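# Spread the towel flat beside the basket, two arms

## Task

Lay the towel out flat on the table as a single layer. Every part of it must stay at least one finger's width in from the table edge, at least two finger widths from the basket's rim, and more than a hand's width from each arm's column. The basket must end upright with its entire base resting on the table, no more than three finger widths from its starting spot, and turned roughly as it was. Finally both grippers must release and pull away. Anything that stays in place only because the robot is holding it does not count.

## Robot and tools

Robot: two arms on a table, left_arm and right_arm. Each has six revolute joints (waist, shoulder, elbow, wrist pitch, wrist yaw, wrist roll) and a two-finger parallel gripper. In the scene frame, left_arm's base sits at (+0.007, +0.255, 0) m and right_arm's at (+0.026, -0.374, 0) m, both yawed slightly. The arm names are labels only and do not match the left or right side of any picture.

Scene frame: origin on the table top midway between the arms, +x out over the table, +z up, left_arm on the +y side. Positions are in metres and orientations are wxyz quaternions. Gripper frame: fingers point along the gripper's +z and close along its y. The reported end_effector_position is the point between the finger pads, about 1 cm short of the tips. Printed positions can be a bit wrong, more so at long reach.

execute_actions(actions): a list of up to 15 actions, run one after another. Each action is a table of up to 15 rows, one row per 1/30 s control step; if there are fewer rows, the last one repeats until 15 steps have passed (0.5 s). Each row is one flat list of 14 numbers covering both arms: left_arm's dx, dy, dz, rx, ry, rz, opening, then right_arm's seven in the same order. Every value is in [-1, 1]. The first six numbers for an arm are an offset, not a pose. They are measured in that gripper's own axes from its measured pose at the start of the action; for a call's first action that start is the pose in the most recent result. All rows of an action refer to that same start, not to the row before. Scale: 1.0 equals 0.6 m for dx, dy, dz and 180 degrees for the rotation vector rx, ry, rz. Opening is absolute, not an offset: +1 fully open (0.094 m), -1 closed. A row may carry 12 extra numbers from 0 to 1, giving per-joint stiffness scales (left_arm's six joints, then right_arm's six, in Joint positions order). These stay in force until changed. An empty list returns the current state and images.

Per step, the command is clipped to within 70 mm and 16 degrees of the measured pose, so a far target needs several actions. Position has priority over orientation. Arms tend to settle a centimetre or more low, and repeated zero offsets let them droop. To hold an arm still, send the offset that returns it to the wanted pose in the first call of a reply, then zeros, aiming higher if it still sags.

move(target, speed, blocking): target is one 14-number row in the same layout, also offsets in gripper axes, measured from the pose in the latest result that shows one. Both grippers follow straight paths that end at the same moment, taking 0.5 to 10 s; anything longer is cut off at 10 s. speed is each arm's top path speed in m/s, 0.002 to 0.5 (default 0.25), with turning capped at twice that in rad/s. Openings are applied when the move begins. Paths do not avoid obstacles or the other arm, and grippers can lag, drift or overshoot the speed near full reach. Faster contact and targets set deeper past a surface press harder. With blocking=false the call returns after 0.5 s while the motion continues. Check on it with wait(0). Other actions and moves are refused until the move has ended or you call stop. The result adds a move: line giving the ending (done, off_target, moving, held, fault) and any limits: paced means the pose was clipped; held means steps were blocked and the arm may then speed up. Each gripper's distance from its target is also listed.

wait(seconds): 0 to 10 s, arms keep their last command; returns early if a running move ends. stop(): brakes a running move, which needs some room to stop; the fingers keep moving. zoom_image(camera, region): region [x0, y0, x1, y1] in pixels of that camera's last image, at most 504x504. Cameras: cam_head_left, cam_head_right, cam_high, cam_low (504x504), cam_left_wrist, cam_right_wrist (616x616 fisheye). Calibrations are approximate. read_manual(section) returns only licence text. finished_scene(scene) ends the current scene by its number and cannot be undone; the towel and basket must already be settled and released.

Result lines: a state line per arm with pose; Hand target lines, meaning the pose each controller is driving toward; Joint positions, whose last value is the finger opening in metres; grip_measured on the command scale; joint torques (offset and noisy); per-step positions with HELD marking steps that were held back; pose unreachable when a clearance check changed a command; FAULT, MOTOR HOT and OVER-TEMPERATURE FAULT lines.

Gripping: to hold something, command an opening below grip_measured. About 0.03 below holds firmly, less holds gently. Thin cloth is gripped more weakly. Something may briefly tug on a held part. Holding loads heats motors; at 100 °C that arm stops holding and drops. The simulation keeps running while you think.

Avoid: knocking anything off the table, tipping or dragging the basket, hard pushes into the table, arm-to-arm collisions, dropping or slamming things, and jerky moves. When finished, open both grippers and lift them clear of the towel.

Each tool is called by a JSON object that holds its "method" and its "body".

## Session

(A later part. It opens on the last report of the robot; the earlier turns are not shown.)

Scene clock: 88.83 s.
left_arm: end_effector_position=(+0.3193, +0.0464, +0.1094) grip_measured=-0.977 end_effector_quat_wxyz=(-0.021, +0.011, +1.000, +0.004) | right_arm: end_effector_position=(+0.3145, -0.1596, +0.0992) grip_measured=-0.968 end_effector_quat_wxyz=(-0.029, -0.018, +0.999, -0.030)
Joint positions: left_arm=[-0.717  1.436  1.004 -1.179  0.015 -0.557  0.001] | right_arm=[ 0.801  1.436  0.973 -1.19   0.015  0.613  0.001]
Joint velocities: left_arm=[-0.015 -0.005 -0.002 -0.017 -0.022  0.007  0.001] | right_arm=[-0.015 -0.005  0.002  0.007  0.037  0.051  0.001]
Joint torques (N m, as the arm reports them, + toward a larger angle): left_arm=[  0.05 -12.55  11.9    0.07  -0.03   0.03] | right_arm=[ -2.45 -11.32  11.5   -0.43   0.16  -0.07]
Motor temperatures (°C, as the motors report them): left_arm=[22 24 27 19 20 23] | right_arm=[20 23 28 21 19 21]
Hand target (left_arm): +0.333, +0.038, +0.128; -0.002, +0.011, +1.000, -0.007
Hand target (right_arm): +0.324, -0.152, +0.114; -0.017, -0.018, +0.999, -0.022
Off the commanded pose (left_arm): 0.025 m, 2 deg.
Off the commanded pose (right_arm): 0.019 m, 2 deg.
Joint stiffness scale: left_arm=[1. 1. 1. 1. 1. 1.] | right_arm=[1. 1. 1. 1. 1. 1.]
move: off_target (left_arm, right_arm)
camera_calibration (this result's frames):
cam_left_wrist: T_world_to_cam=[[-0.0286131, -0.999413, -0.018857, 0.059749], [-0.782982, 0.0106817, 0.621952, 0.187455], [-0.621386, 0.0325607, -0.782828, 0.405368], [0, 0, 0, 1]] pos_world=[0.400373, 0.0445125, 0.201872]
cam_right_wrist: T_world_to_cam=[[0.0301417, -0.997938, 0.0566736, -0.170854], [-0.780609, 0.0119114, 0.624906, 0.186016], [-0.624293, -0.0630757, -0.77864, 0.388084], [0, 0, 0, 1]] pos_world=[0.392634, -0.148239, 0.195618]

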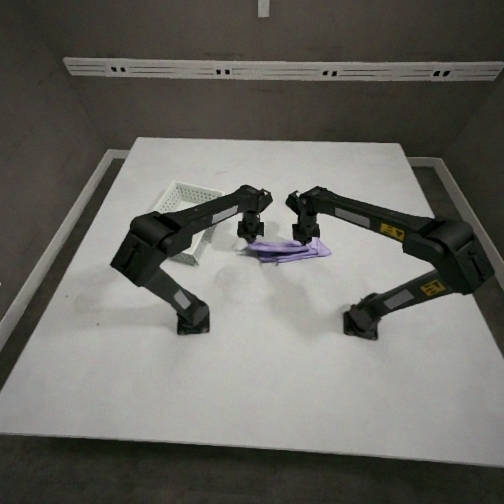

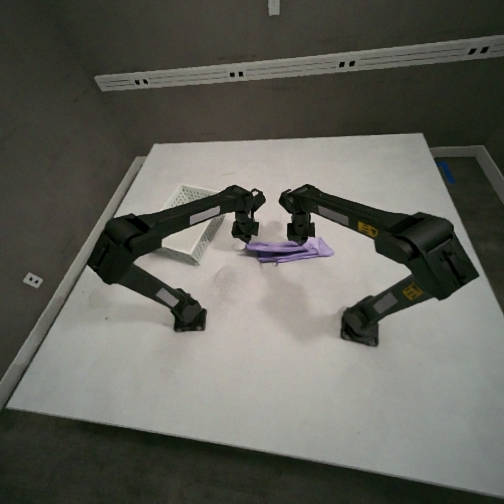

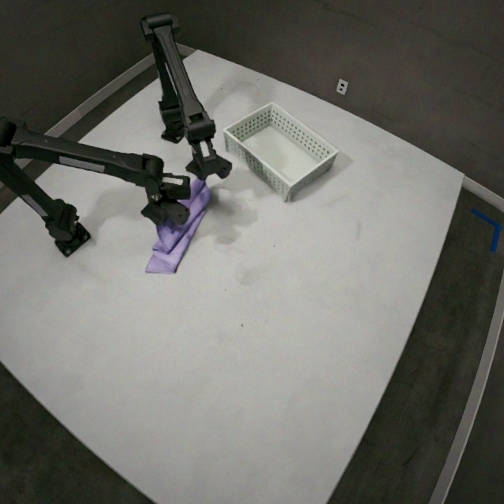

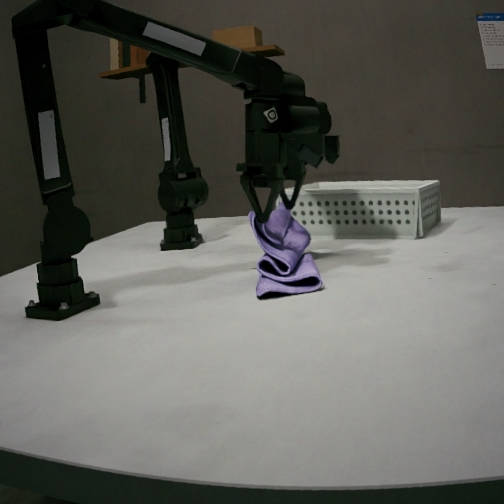

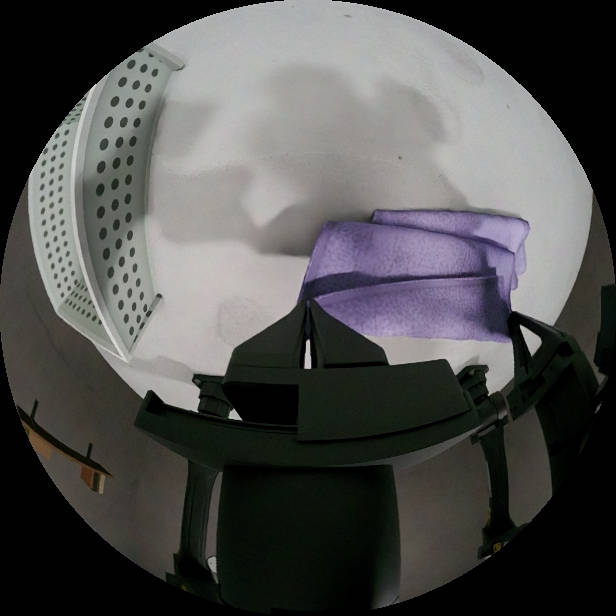

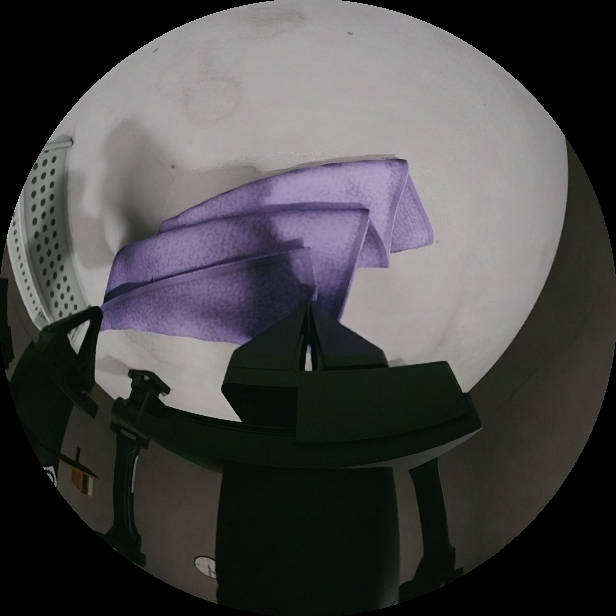

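{"method": "execute_actions", "body": {"actions": []}}

{"method": "move", "body": {"target": [-0.36,0.03,-0.75,0,-0.2,0,-1,-0.345,0.03,-0.72,0,-0.2,0,-1], "speed": 0.2}}

Scene clock: 101.67 s.
left_arm: end_effector_position=(+0.3193, +0.0464, +0.1094) grip_measured=-0.977 end_effector_quat_wxyz=(-0.021, +0.011, +1.000, +0.004) | right_arm: end_effector_position=(+0.3145, -0.1596, +0.0992) grip_measured=-0.968 end_effector_quat_wxyz=(-0.029, -0.018, +0.999, -0.030)
Joint positions: left_arm=[-0.717  1.436  1.004 -1.179  0.015 -0.557  0.001] | right_arm=[ 0.801  1.436  0.973 -1.19   0.015  0.613  0.001]
Joint velocities: left_arm=[-0.005 -0.005 -0.002 -0.007 -0.037 -0.11  -0.001] | right_arm=[-0.005 -0.005 -0.007  0.002  0.037 -0.051  0.   ]
Joint torques (N m, as the arm reports them, + toward a larger angle): left_arm=[ -0.03 -12.61  11.9    0.06  -0.04   0.03] | right_arm=[ -2.42 -11.16  11.48  -0.48   0.15  -0.09]
Motor temperatures (°C, as the motors report them): left_arm=[22 24 28 19 20 23] | right_arm=[20 23 30 21 19 21]
Hand target (left_arm): +0.333, +0.038, +0.128; -0.002, +0.011, +1.000, -0.007
Hand target (right_arm): +0.324, -0.152, +0.114; -0.017, -0.018, +0.999, -0.022
Off the commanded pose (left_arm): 0.025 m, 2 deg.
Off the commanded pose (right_arm): 0.019 m, 2 deg.
Joint stiffness scale: left_arm=[1. 1. 1. 1. 1. 1.] | right_arm=[1. 1. 1. 1. 1. 1.]
camera_calibration (this result's frames):
cam_left_wrist: T_world_to_cam=[[-0.0286131, -0.999413, -0.018857, 0.059749], [-0.782982, 0.0106817, 0.621952, 0.187455], [-0.621386, 0.0325607, -0.782828, 0.405368], [0, 0, 0, 1]] pos_world=[0.400373, 0.0445125, 0.201872]
cam_right_wrist: T_world_to_cam=[[0.0301417, -0.997938, 0.0566736, -0.170854], [-0.780609, 0.0119114, 0.624906, 0.186016], [-0.624293, -0.0630757, -0.77864, 0.388084], [0, 0, 0, 1]] pos_world=[0.392634, -0.148239, 0.195618]

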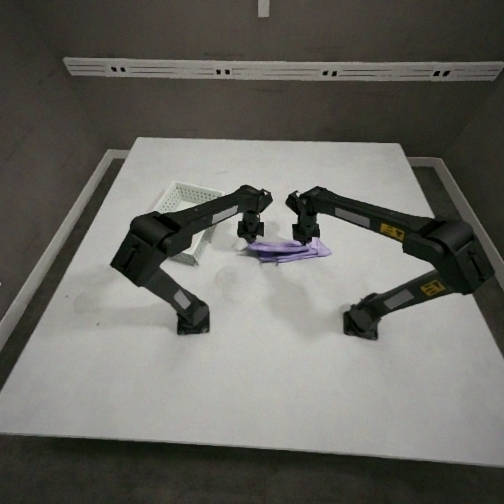

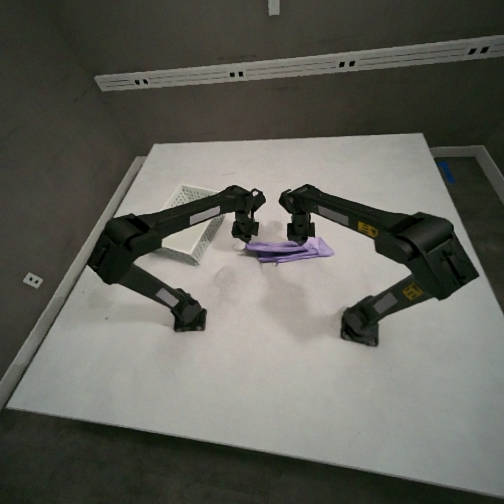

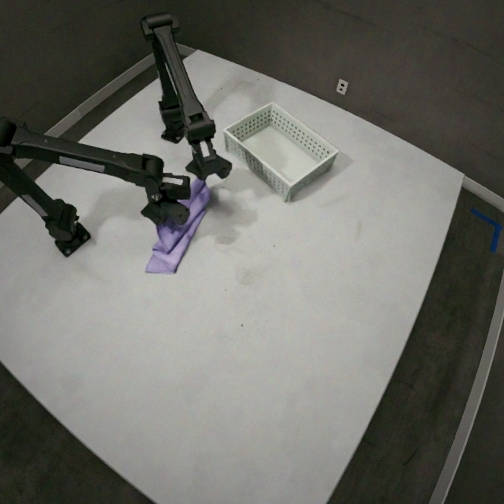

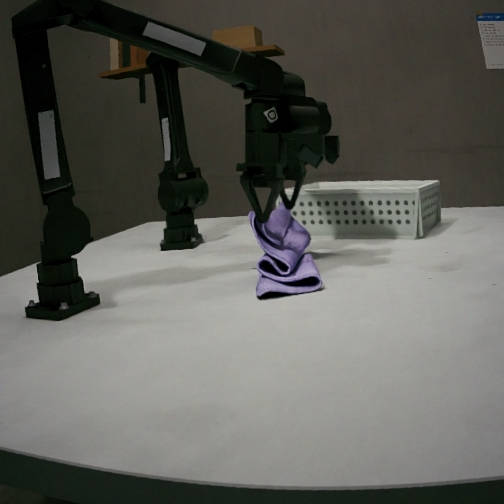

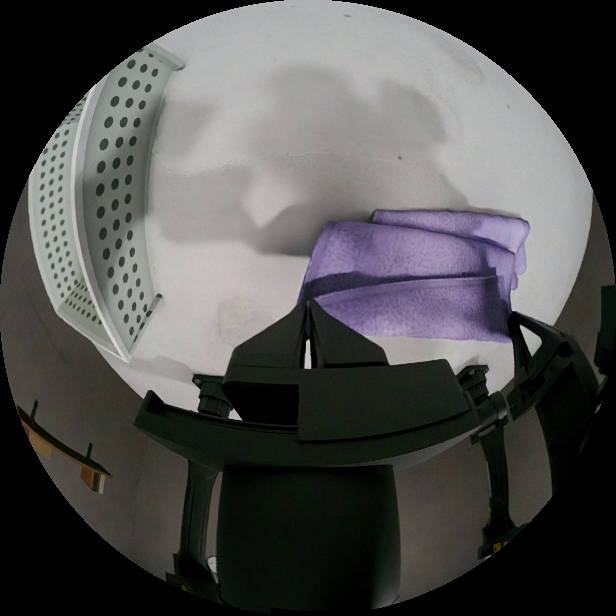

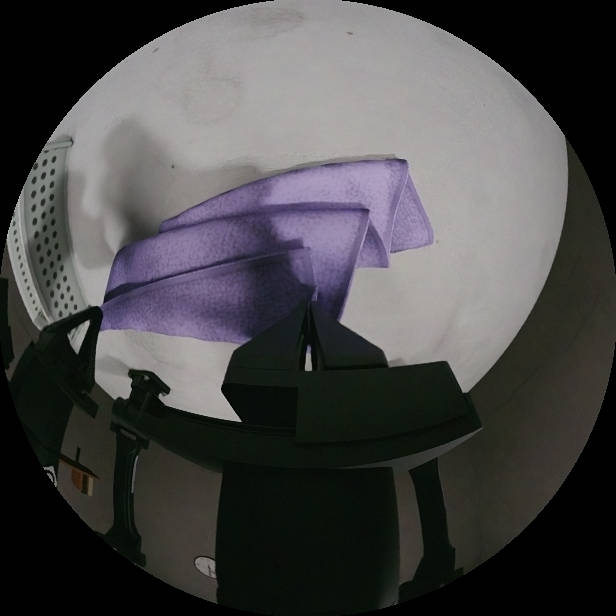

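Scene clock: 104.60 s.
left_arm: end_effector_position=(+0.5475, +0.0485, +0.5409) grip_measured=-0.977 end_effector_quat_wxyz=(+0.311, +0.017, +0.950, -0.007) | right_arm: end_effector_position=(+0.5447, -0.1072, +0.5133) grip_measured=-0.968 end_effector_quat_wxyz=(+0.303, -0.027, +0.953, -0.012)
Joint positions: left_arm=[-0.567  1.735  2.442 -1.681 -0.228 -0.324  0.001] | right_arm=[ 0.723  1.736  2.364 -1.664  0.322  0.424  0.001]
Joint velocities: left_arm=[-0.005  0.024  0.012  0.002 -0.066 -0.051  0.   ] | right_arm=[-0.005  0.015 -0.007 -0.012 -0.037  0.022 -0.   ]
Joint torques (N m, as the arm reports them, + toward a larger angle): left_arm=[  0.49 -15.35  12.03   1.22  -0.2    0.15] | right_arm=[ -3.1  -14.72  11.81   0.71   0.44  -0.21]
Motor temperatures (°C, as the motors report them): left_arm=[22 24 29 19 20 23] | right_arm=[20 23 30 21 19 21]
Hand target (left_arm): +0.552, +0.052, +0.551; +0.321, +0.019, +0.947, -0.006
Hand target (right_arm): +0.551, -0.109, +0.516; +0.305, -0.028, +0.952, -0.015
Off the commanded pose (left_arm): 0.013 m, 3 deg.
Off the commanded pose (right_arm): 0.003 m, 3 deg.
Joint stiffness scale: left_arm=[1. 1. 1. 1. 1. 1.] | right_arm=[1. 1. 1. 1. 1. 1.]
joint sent to its limit (left arm) — the command would take joint 4 (wrist pitch) past its lower limit, so that joint was sent only as far as its limit.
joint sent to its limit (right arm) — the command would take joint 4 (wrist pitch) past its lower limit, so that joint was sent only as far as its limit.
move: off_target (left_arm, right_arm)
camera_calibration (this result's frames):
cam_left_wrist: T_world_to_cam=[[-0.0346885, -0.999345, -0.0102893, 0.0751494], [-0.99939, 0.0347285, -0.00373408, 0.553494], [0.00408896, 0.0101535, -0.99994, 0.661042], [0, 0, 0, 1]] pos_world=[0.55306, 0.0491663, 0.663843]
cam_right_wrist: T_world_to_cam=[[0.0400425, -0.998686, 0.0319949, -0.14177], [-0.999198, -0.0399913, 0.00223948, 0.539456], [-0.000957019, -0.0320589, -0.999486, 0.63469], [0, 0, 0, 1]] pos_world=[0.545308, -0.0996629, 0.637692]

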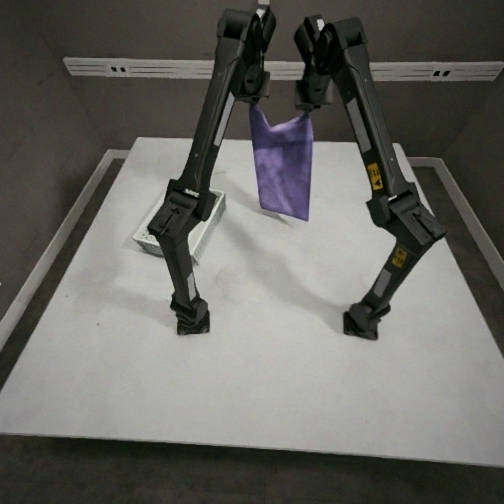

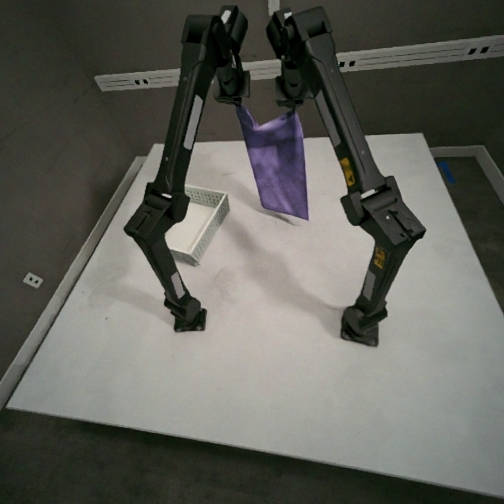

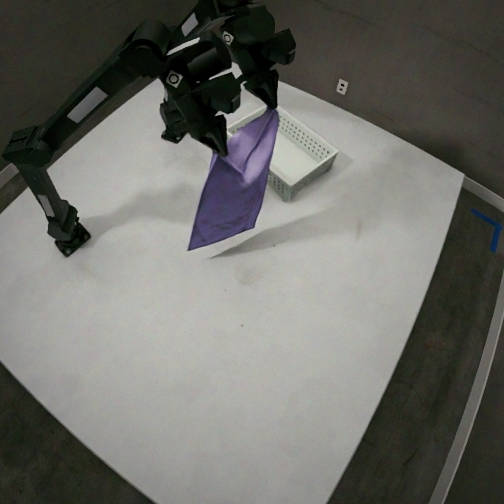

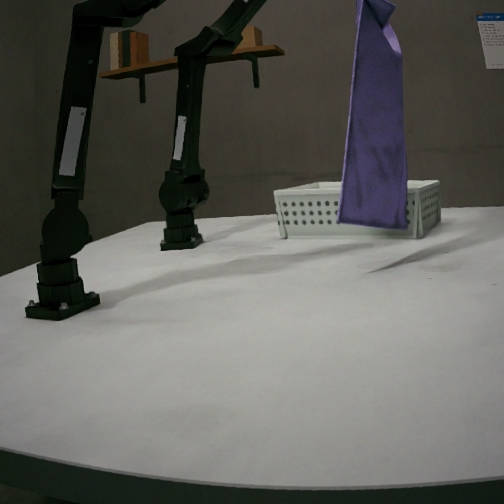

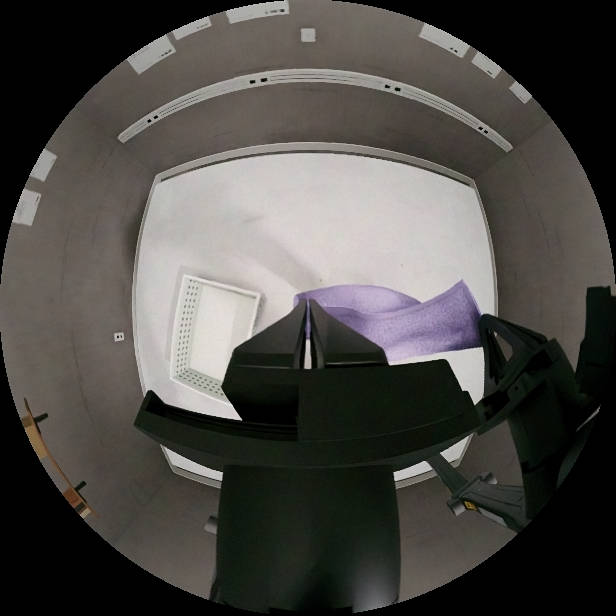

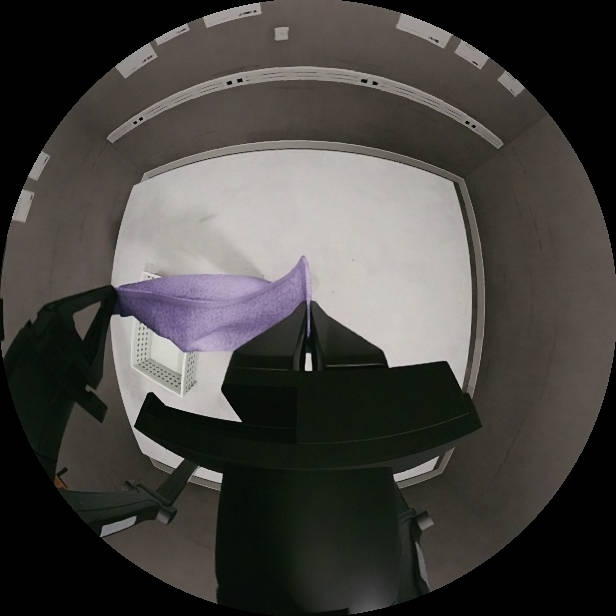

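{"method": "move", "body": {"target": [0.32,-0.07,-0.19,0,-0.1,0,-1,0.31,-0.16,-0.21,0,-0.1,0,-1], "speed": 0.15}}

Scene clock: 112.80 s.
left_arm: end_effector_position=(+0.3245, +0.0060, +0.5139) grip_measured=-0.977 end_effector_quat_wxyz=(+0.446, +0.031, +0.894, -0.006) | right_arm: end_effector_position=(+0.3211, -0.2100, +0.5095) grip_measured=-0.968 end_effector_quat_wxyz=(+0.443, -0.035, +0.896, -0.010)
Joint positions: left_arm=[-1.066  1.109  1.582 -1.342 -0.664 -0.61   0.001] | right_arm=[ 0.952  0.924  1.458 -1.357  0.595  0.48   0.001]
Joint velocities: left_arm=[ 0.005 -0.005 -0.012  0.012 -0.007 -0.081 -0.001] | right_arm=[-0.005 -0.005 -0.002 -0.007 -0.066  0.022  0.001]
Joint torques (N m, as the arm reports them, + toward a larger angle): left_arm=[ 0.46 -9.    8.81  1.85 -0.71 -0.1 ] | right_arm=[-2.48 -3.18  9.06  1.78  0.89 -0.03]
Motor temperatures (°C, as the motors report them): left_arm=[22 24 29 19 20 23] | right_arm=[20 23 31 21 19 21]
Hand target (left_arm): +0.325, +0.013, +0.518; +0.453, +0.016, +0.891, -0.008
Hand target (right_arm): +0.322, -0.211, +0.512; +0.449, -0.028, +0.893, -0.010
Off the commanded pose (left_arm): 0.010 m, 2 deg.
Off the commanded pose (right_arm): 0.006 m, 1 deg.
Joint stiffness scale: left_arm=[1. 1. 1. 1. 1. 1.] | right_arm=[1. 1. 1. 1. 1. 1.]
move: done
camera_calibration (this result's frames):
cam_left_wrist: T_world_to_cam=[[-0.0549047, -0.998125, -0.0270721, 0.0398738], [-0.954501, 0.0604255, -0.292022, 0.465398], [0.29311, 0.00980695, -0.956029, 0.519042], [0, 0, 0, 1]] pos_world=[0.294276, 0.00658687, 0.633205]
cam_right_wrist: T_world_to_cam=[[0.0522096, -0.997746, 0.0421436, -0.24419], [-0.953325, -0.062364, -0.295435, 0.444176], [0.297397, -0.024752, -0.954433, 0.510158], [0, 0, 0, 1]] pos_world=[0.284474, -0.203312, 0.628428]

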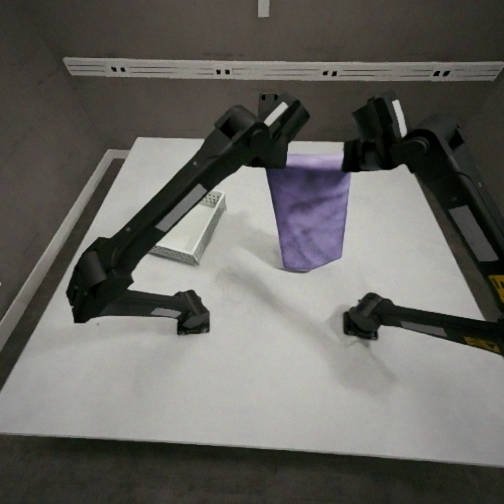

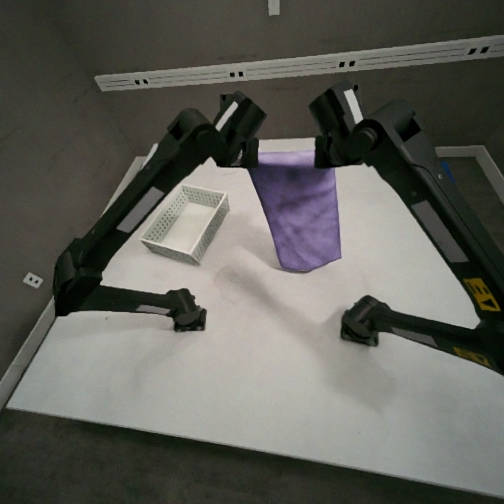

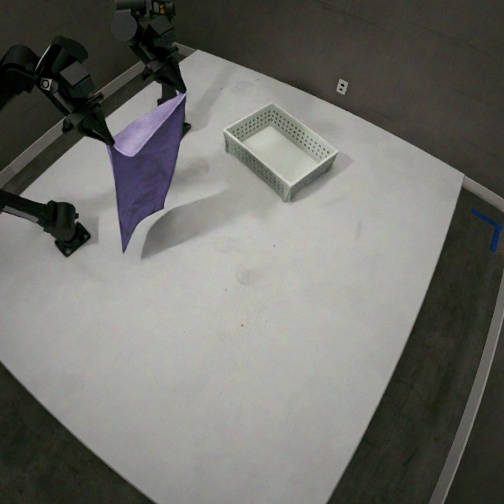

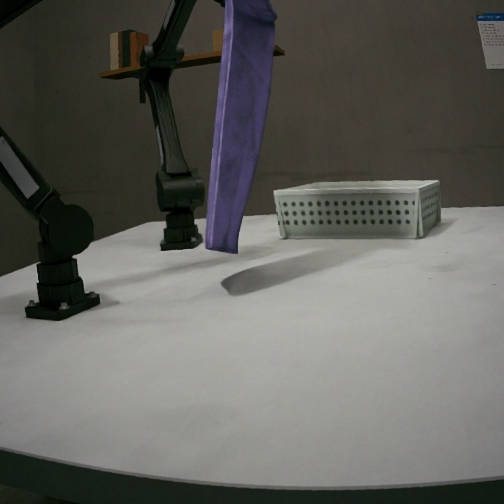

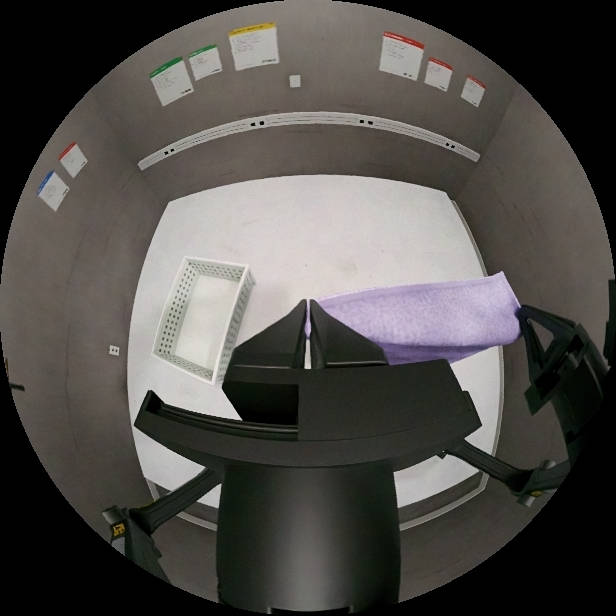

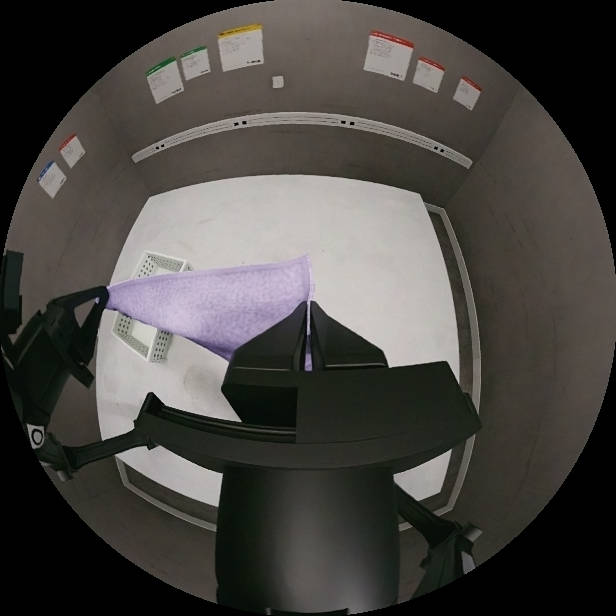

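{"method": "move", "body": {"target": [0.14,0,0.7,0,0.09,0,-1,0.16,0,0.68,0,0.09,0,-1], "speed": 0.12}}

Scene clock: 121.03 s.
left_arm: end_effector_position=(+0.5861, -0.0060, +0.1727) grip_measured=-0.977 end_effector_quat_wxyz=(+0.292, +0.039, +0.955, +0.002) | right_arm: end_effector_position=(+0.5619, -0.2086, +0.1652) grip_measured=-0.968 end_effector_quat_wxyz=(+0.288, -0.039, +0.957, -0.014)
Joint positions: left_arm=[-0.625  1.719  1.409 -0.716 -0.248 -0.337  0.001] | right_arm=[ 0.515  1.538  1.163 -0.644  0.2    0.222  0.001]
Joint velocities: left_arm=[-0.005 -0.034  0.017 -0.007 -0.051 -0.022 -0.   ] | right_arm=[-0.005 -0.005  0.012  0.002 -0.066 -0.037  0.   ]
Joint torques (N m, as the arm reports them, + toward a larger angle): left_arm=[  1.41 -18.1   13.97   1.93  -0.29   0.17] | right_arm=[ -3.65 -13.33  13.51   1.83   0.38  -0.24]
Motor temperatures (°C, as the motors report them): left_arm=[22 24 29 19 20 23] | right_arm=[20 23 31 21 19 21]
Hand target (left_arm): +0.609, -0.002, +0.198; +0.319, +0.031, +0.947, -0.003
Hand target (right_arm): +0.581, -0.213, +0.184; +0.311, -0.034, +0.950, -0.013
Off the commanded pose (left_arm): 0.032 m, 3 deg.
Off the commanded pose (right_arm): 0.033 m, 3 deg.
Joint stiffness scale: left_arm=[1. 1. 1. 1. 1. 1.] | right_arm=[1. 1. 1. 1. 1. 1.]
move: off_target (left_arm, right_arm)
camera_calibration (this result's frames):
cam_left_wrist: T_world_to_cam=[[-0.0720017, -0.996661, -0.0385025, 0.0449949], [-0.996853, 0.0706247, 0.0360046, 0.584459], [-0.0331652, 0.0409737, -0.99861, 0.314991], [0, 0, 0, 1]] pos_world=[0.596306, -0.0093389, 0.295242]
cam_right_wrist: T_world_to_cam=[[0.0631836, -0.997114, 0.0420872, -0.246905], [-0.997488, -0.0617419, 0.0347198, 0.542564], [-0.0320211, -0.0441752, -0.99851, 0.29824], [0, 0, 0, 1]] pos_world=[0.566351, -0.199519, 0.289349]

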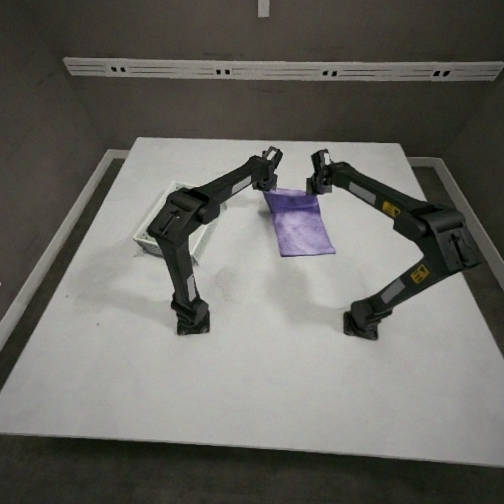

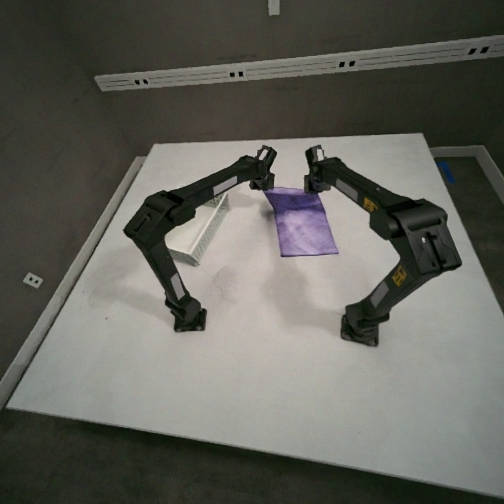

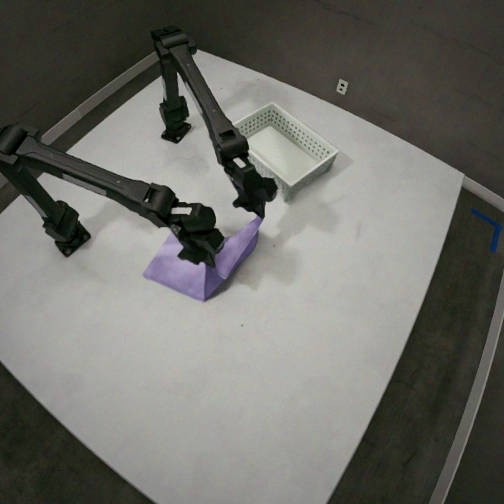

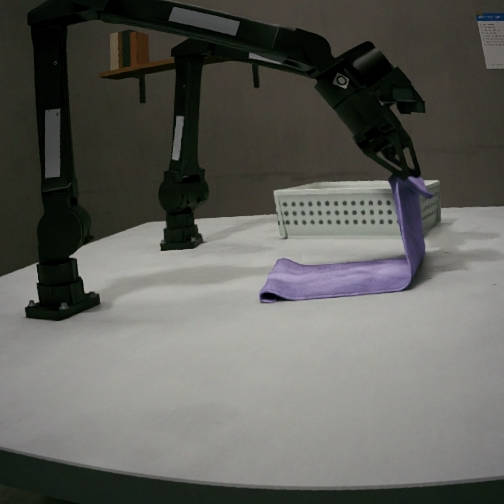

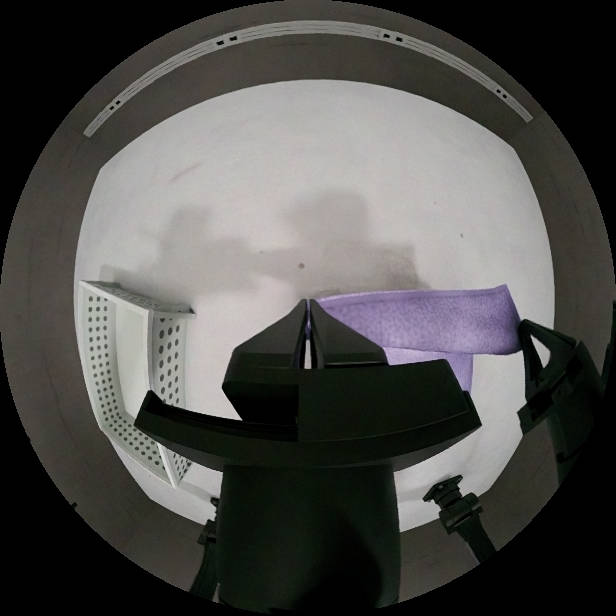

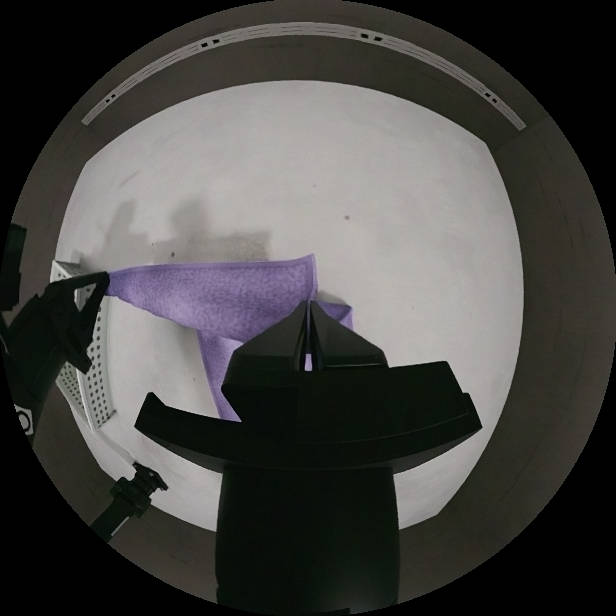

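{"method": "move", "body": {"target": [-0.29,0.02,0.27,0,-0.08,0,-1,-0.29,0,0.26,0,-0.08,0,-1], "speed": 0.1}}

{"method": "zoom_image", "body": {"camera": "cam_low", "region": [220,180,504,340]}}

Scene clock: 126.80 s.
left_arm: end_effector_position=(+0.7996, -0.0068, +0.1144) grip_measured=-0.977 end_effector_quat_wxyz=(+0.386, +0.042, +0.922, +0.003) | right_arm: end_effector_position=(+0.7723, -0.1939, +0.1202) grip_measured=-0.968 end_effector_quat_wxyz=(+0.386, -0.041, +0.921, -0.011)
Joint positions: left_arm=[-0.502  2.201  1.915 -0.52  -0.232 -0.181  0.001] | right_arm=[ 0.433  2.014  1.611 -0.392  0.186  0.114  0.001]
Joint velocities: left_arm=[ 0.005 -0.015  0.046  0.002 -0.037 -0.022  0.   ] | right_arm=[ 0.005 -0.015  0.002 -0.007 -0.095  0.081 -0.001]
Joint torques (N m, as the arm reports them, + toward a larger angle): left_arm=[  0.4  -24.68  14.66   2.31  -0.03   0.17] | right_arm=[ -3.32 -20.82  13.77   2.28   0.11  -0.26]
Motor temperatures (°C, as the motors report them): left_arm=[22 24 30 19 20 23] | right_arm=[20 23 32 21 19 21]
Hand target (left_arm): +0.819, -0.006, +0.138; +0.411, +0.040, +0.911, -0.001
Hand target (right_arm): +0.791, -0.196, +0.131; +0.405, -0.040, +0.913, -0.010
Off the commanded pose (left_arm): 0.031 m, 3 deg.
Off the commanded pose (right_arm): 0.023 m, 2 deg.
Joint stiffness scale: left_arm=[1. 1. 1. 1. 1. 1.] | right_arm=[1. 1. 1. 1. 1. 1.]
move: off_target (left_arm, right_arm)
camera_calibration (this result's frames):
cam_left_wrist: T_world_to_cam=[[-0.0702356, -0.996267, -0.0501963, 0.0572941], [-0.98384, 0.0774922, -0.161414, 0.811576], [0.164701, 0.0380481, -0.985609, 0.104141], [0, 0, 0, 1]] pos_world=[0.785333, -0.00977305, 0.236518]
cam_right_wrist: T_world_to_cam=[[0.0641319, -0.996988, 0.0436011, -0.244603], [-0.982231, -0.0707841, -0.173817, 0.76636], [0.17638, -0.0316792, -0.983812, 0.100417], [0, 0, 0, 1]] pos_world=[0.750718, -0.18644, 0.242662]

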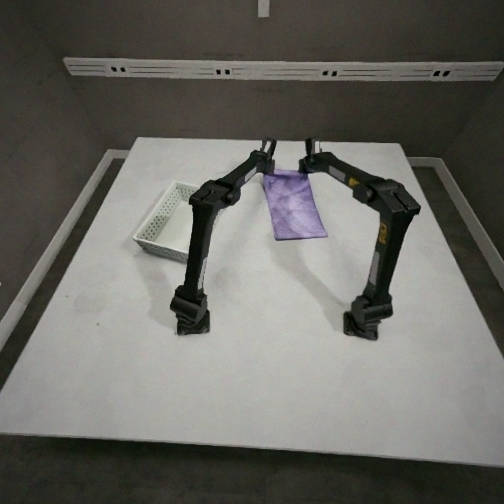

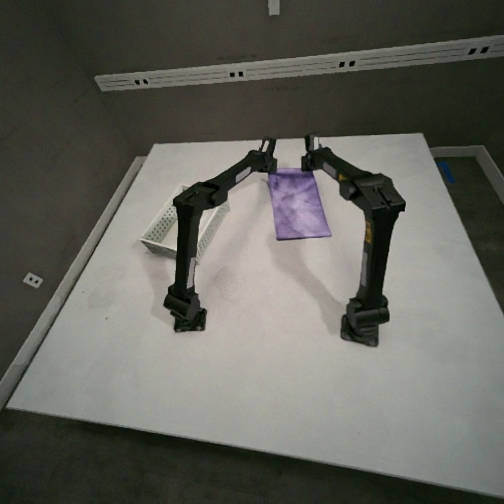

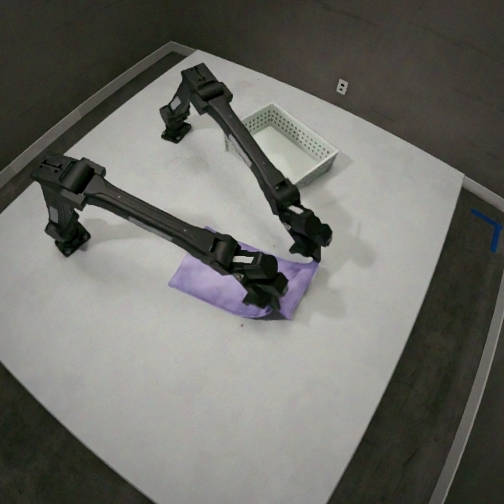

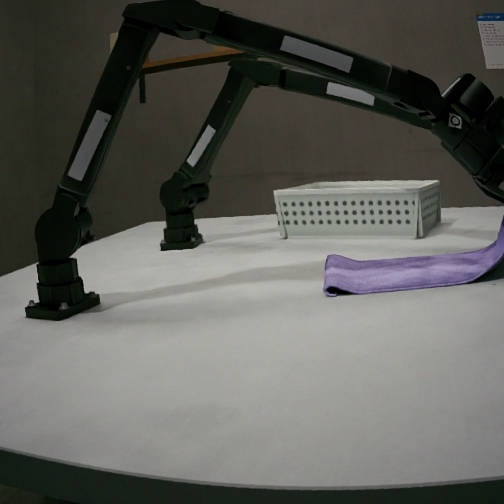

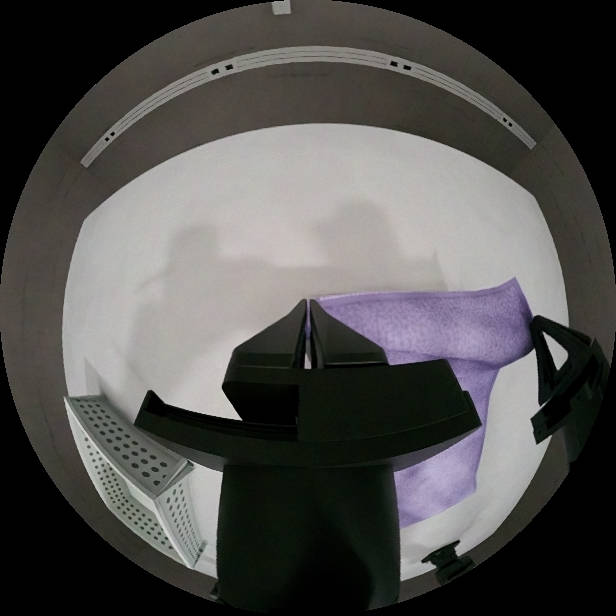

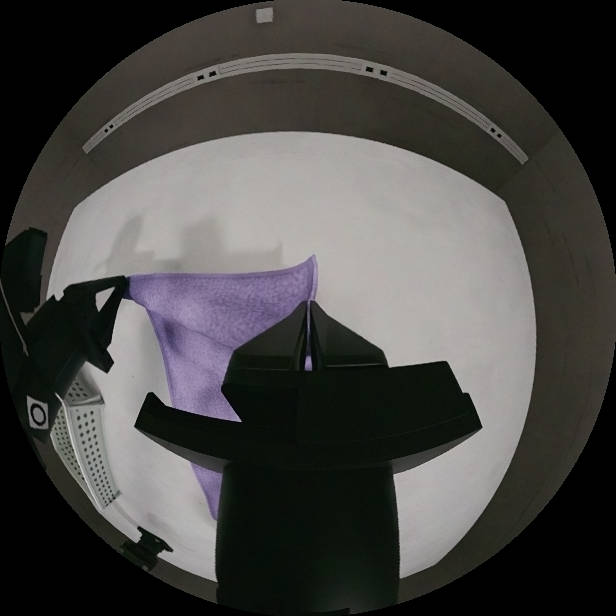

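Region (220, 180, 504, 340) of cam_low's 504x504 image, scaled by 1.775, with more detail than that image has; it fills the top 284 rows of this view, and the rest is white.

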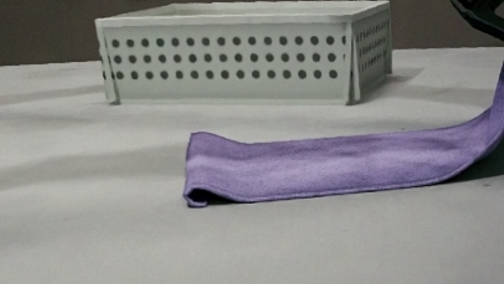

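{"method": "move", "body": {"target": [-0.05,0.02,0.15,0,-0.03,0,-1,-0.04,-0.03,0.16,0,-0.03,0,-1], "speed": 0.08}}

{"method": "zoom_image", "body": {"camera": "cam_low", "region": [220,180,504,340]}}

Scene clock: 132.33 s.
left_arm: end_effector_position=(+0.8627, -0.0095, +0.0548) grip_measured=-0.977 end_effector_quat_wxyz=(+0.407, +0.048, +0.912, +0.001) | right_arm: end_effector_position=(+0.8392, -0.1991, +0.0652) grip_measured=-0.968 end_effector_quat_wxyz=(+0.413, -0.045, +0.910, -0.006)
Joint positions: left_arm=[-0.476  2.424  2.137 -0.468 -0.213 -0.141  0.001] | right_arm=[ 0.399  2.219  1.777 -0.288  0.157  0.077  0.001]
Joint velocities: left_arm=[-0.005 -0.005  0.017 -0.007  0.007 -0.051  0.002] | right_arm=[ 0.005  0.005 -0.007 -0.007 -0.066  0.007 -0.   ]
Joint torques (N m, as the arm reports them, + toward a larger angle): left_arm=[  1.   -26.87  14.59   2.27  -0.13   0.16] | right_arm=[ -3.34 -23.25  13.41   2.3    0.22  -0.29]
Motor temperatures (°C, as the motors report them): left_arm=[22 25 31 19 20 23] | right_arm=[20 24 33 21 19 21]
Hand target (left_arm): +0.883, +0.003, +0.074; +0.430, +0.042, +0.902, +0.002
Hand target (right_arm): +0.857, -0.209, +0.071; +0.429, -0.041, +0.902, -0.009
Off the commanded pose (left_arm): 0.031 m, 3 deg.
Off the commanded pose (right_arm): 0.022 m, 2 deg.
Joint stiffness scale: left_arm=[1. 1. 1. 1. 1. 1.] | right_arm=[1. 1. 1. 1. 1. 1.]
move: off_target (left_arm, right_arm)
camera_calibration (this result's frames):
cam_left_wrist: T_world_to_cam=[[-0.0829364, -0.995187, -0.0521903, 0.0670848], [-0.974158, 0.0920018, -0.206282, 0.85849], [0.210091, 0.0337333, -0.9771, -0.00453862], [0, 0, 0, 1]] pos_world=[0.842822, -0.0120677, 0.176158]
cam_right_wrist: T_world_to_cam=[[0.0741297, -0.996469, 0.0394347, -0.259621], [-0.969482, -0.0812756, -0.231298, 0.813148], [0.233686, -0.0210852, -0.972083, -0.0123528], [0, 0, 0, 1]] pos_world=[0.810465, -0.192875, 0.18631]

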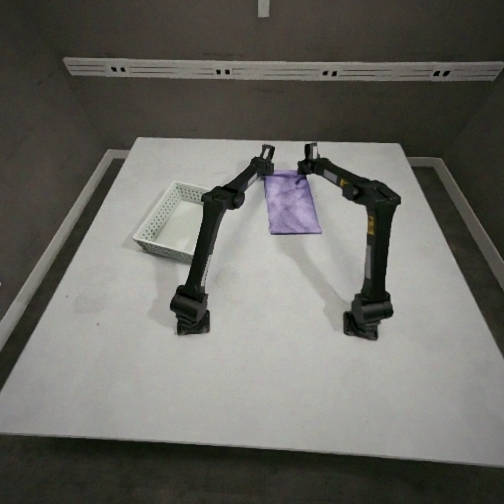

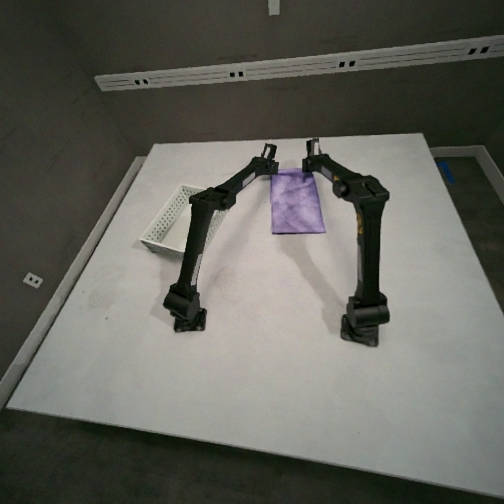

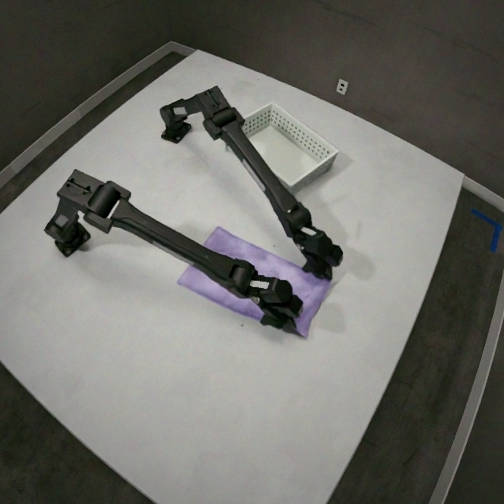

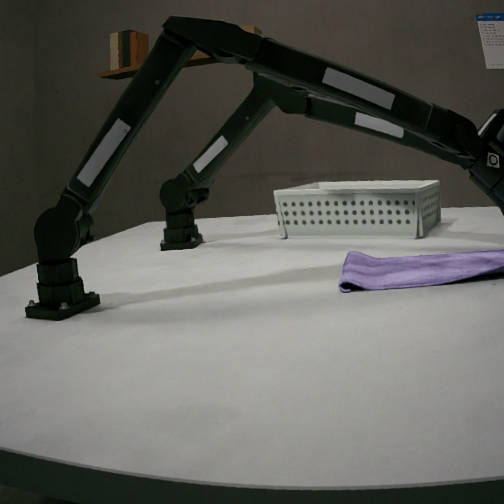

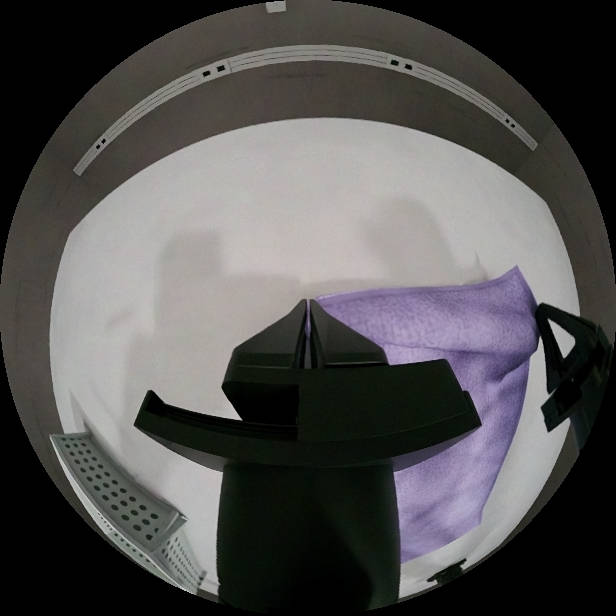

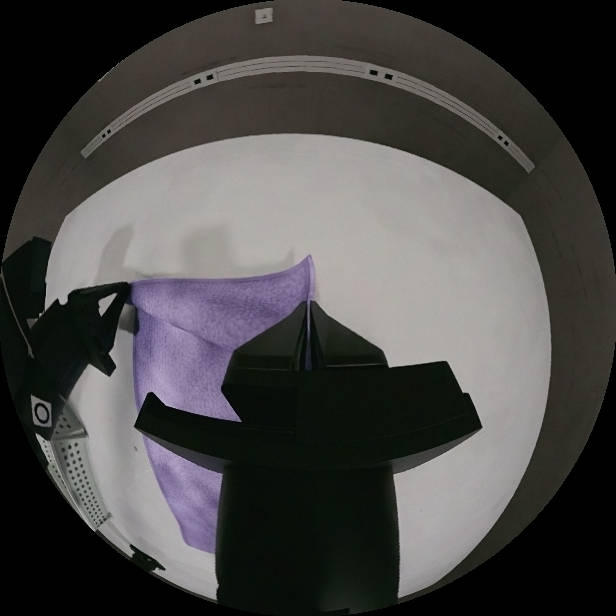

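Region (220, 180, 504, 340) of cam_low's 504x504 image, scaled by 1.775, with more detail than that image has; it fills the top 284 rows of this view, and the rest is white.

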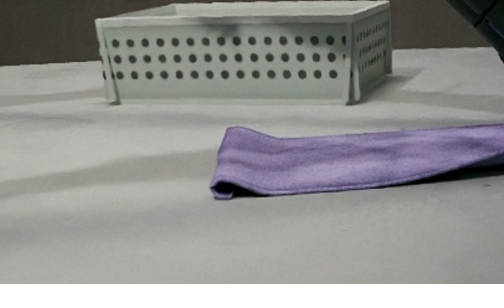

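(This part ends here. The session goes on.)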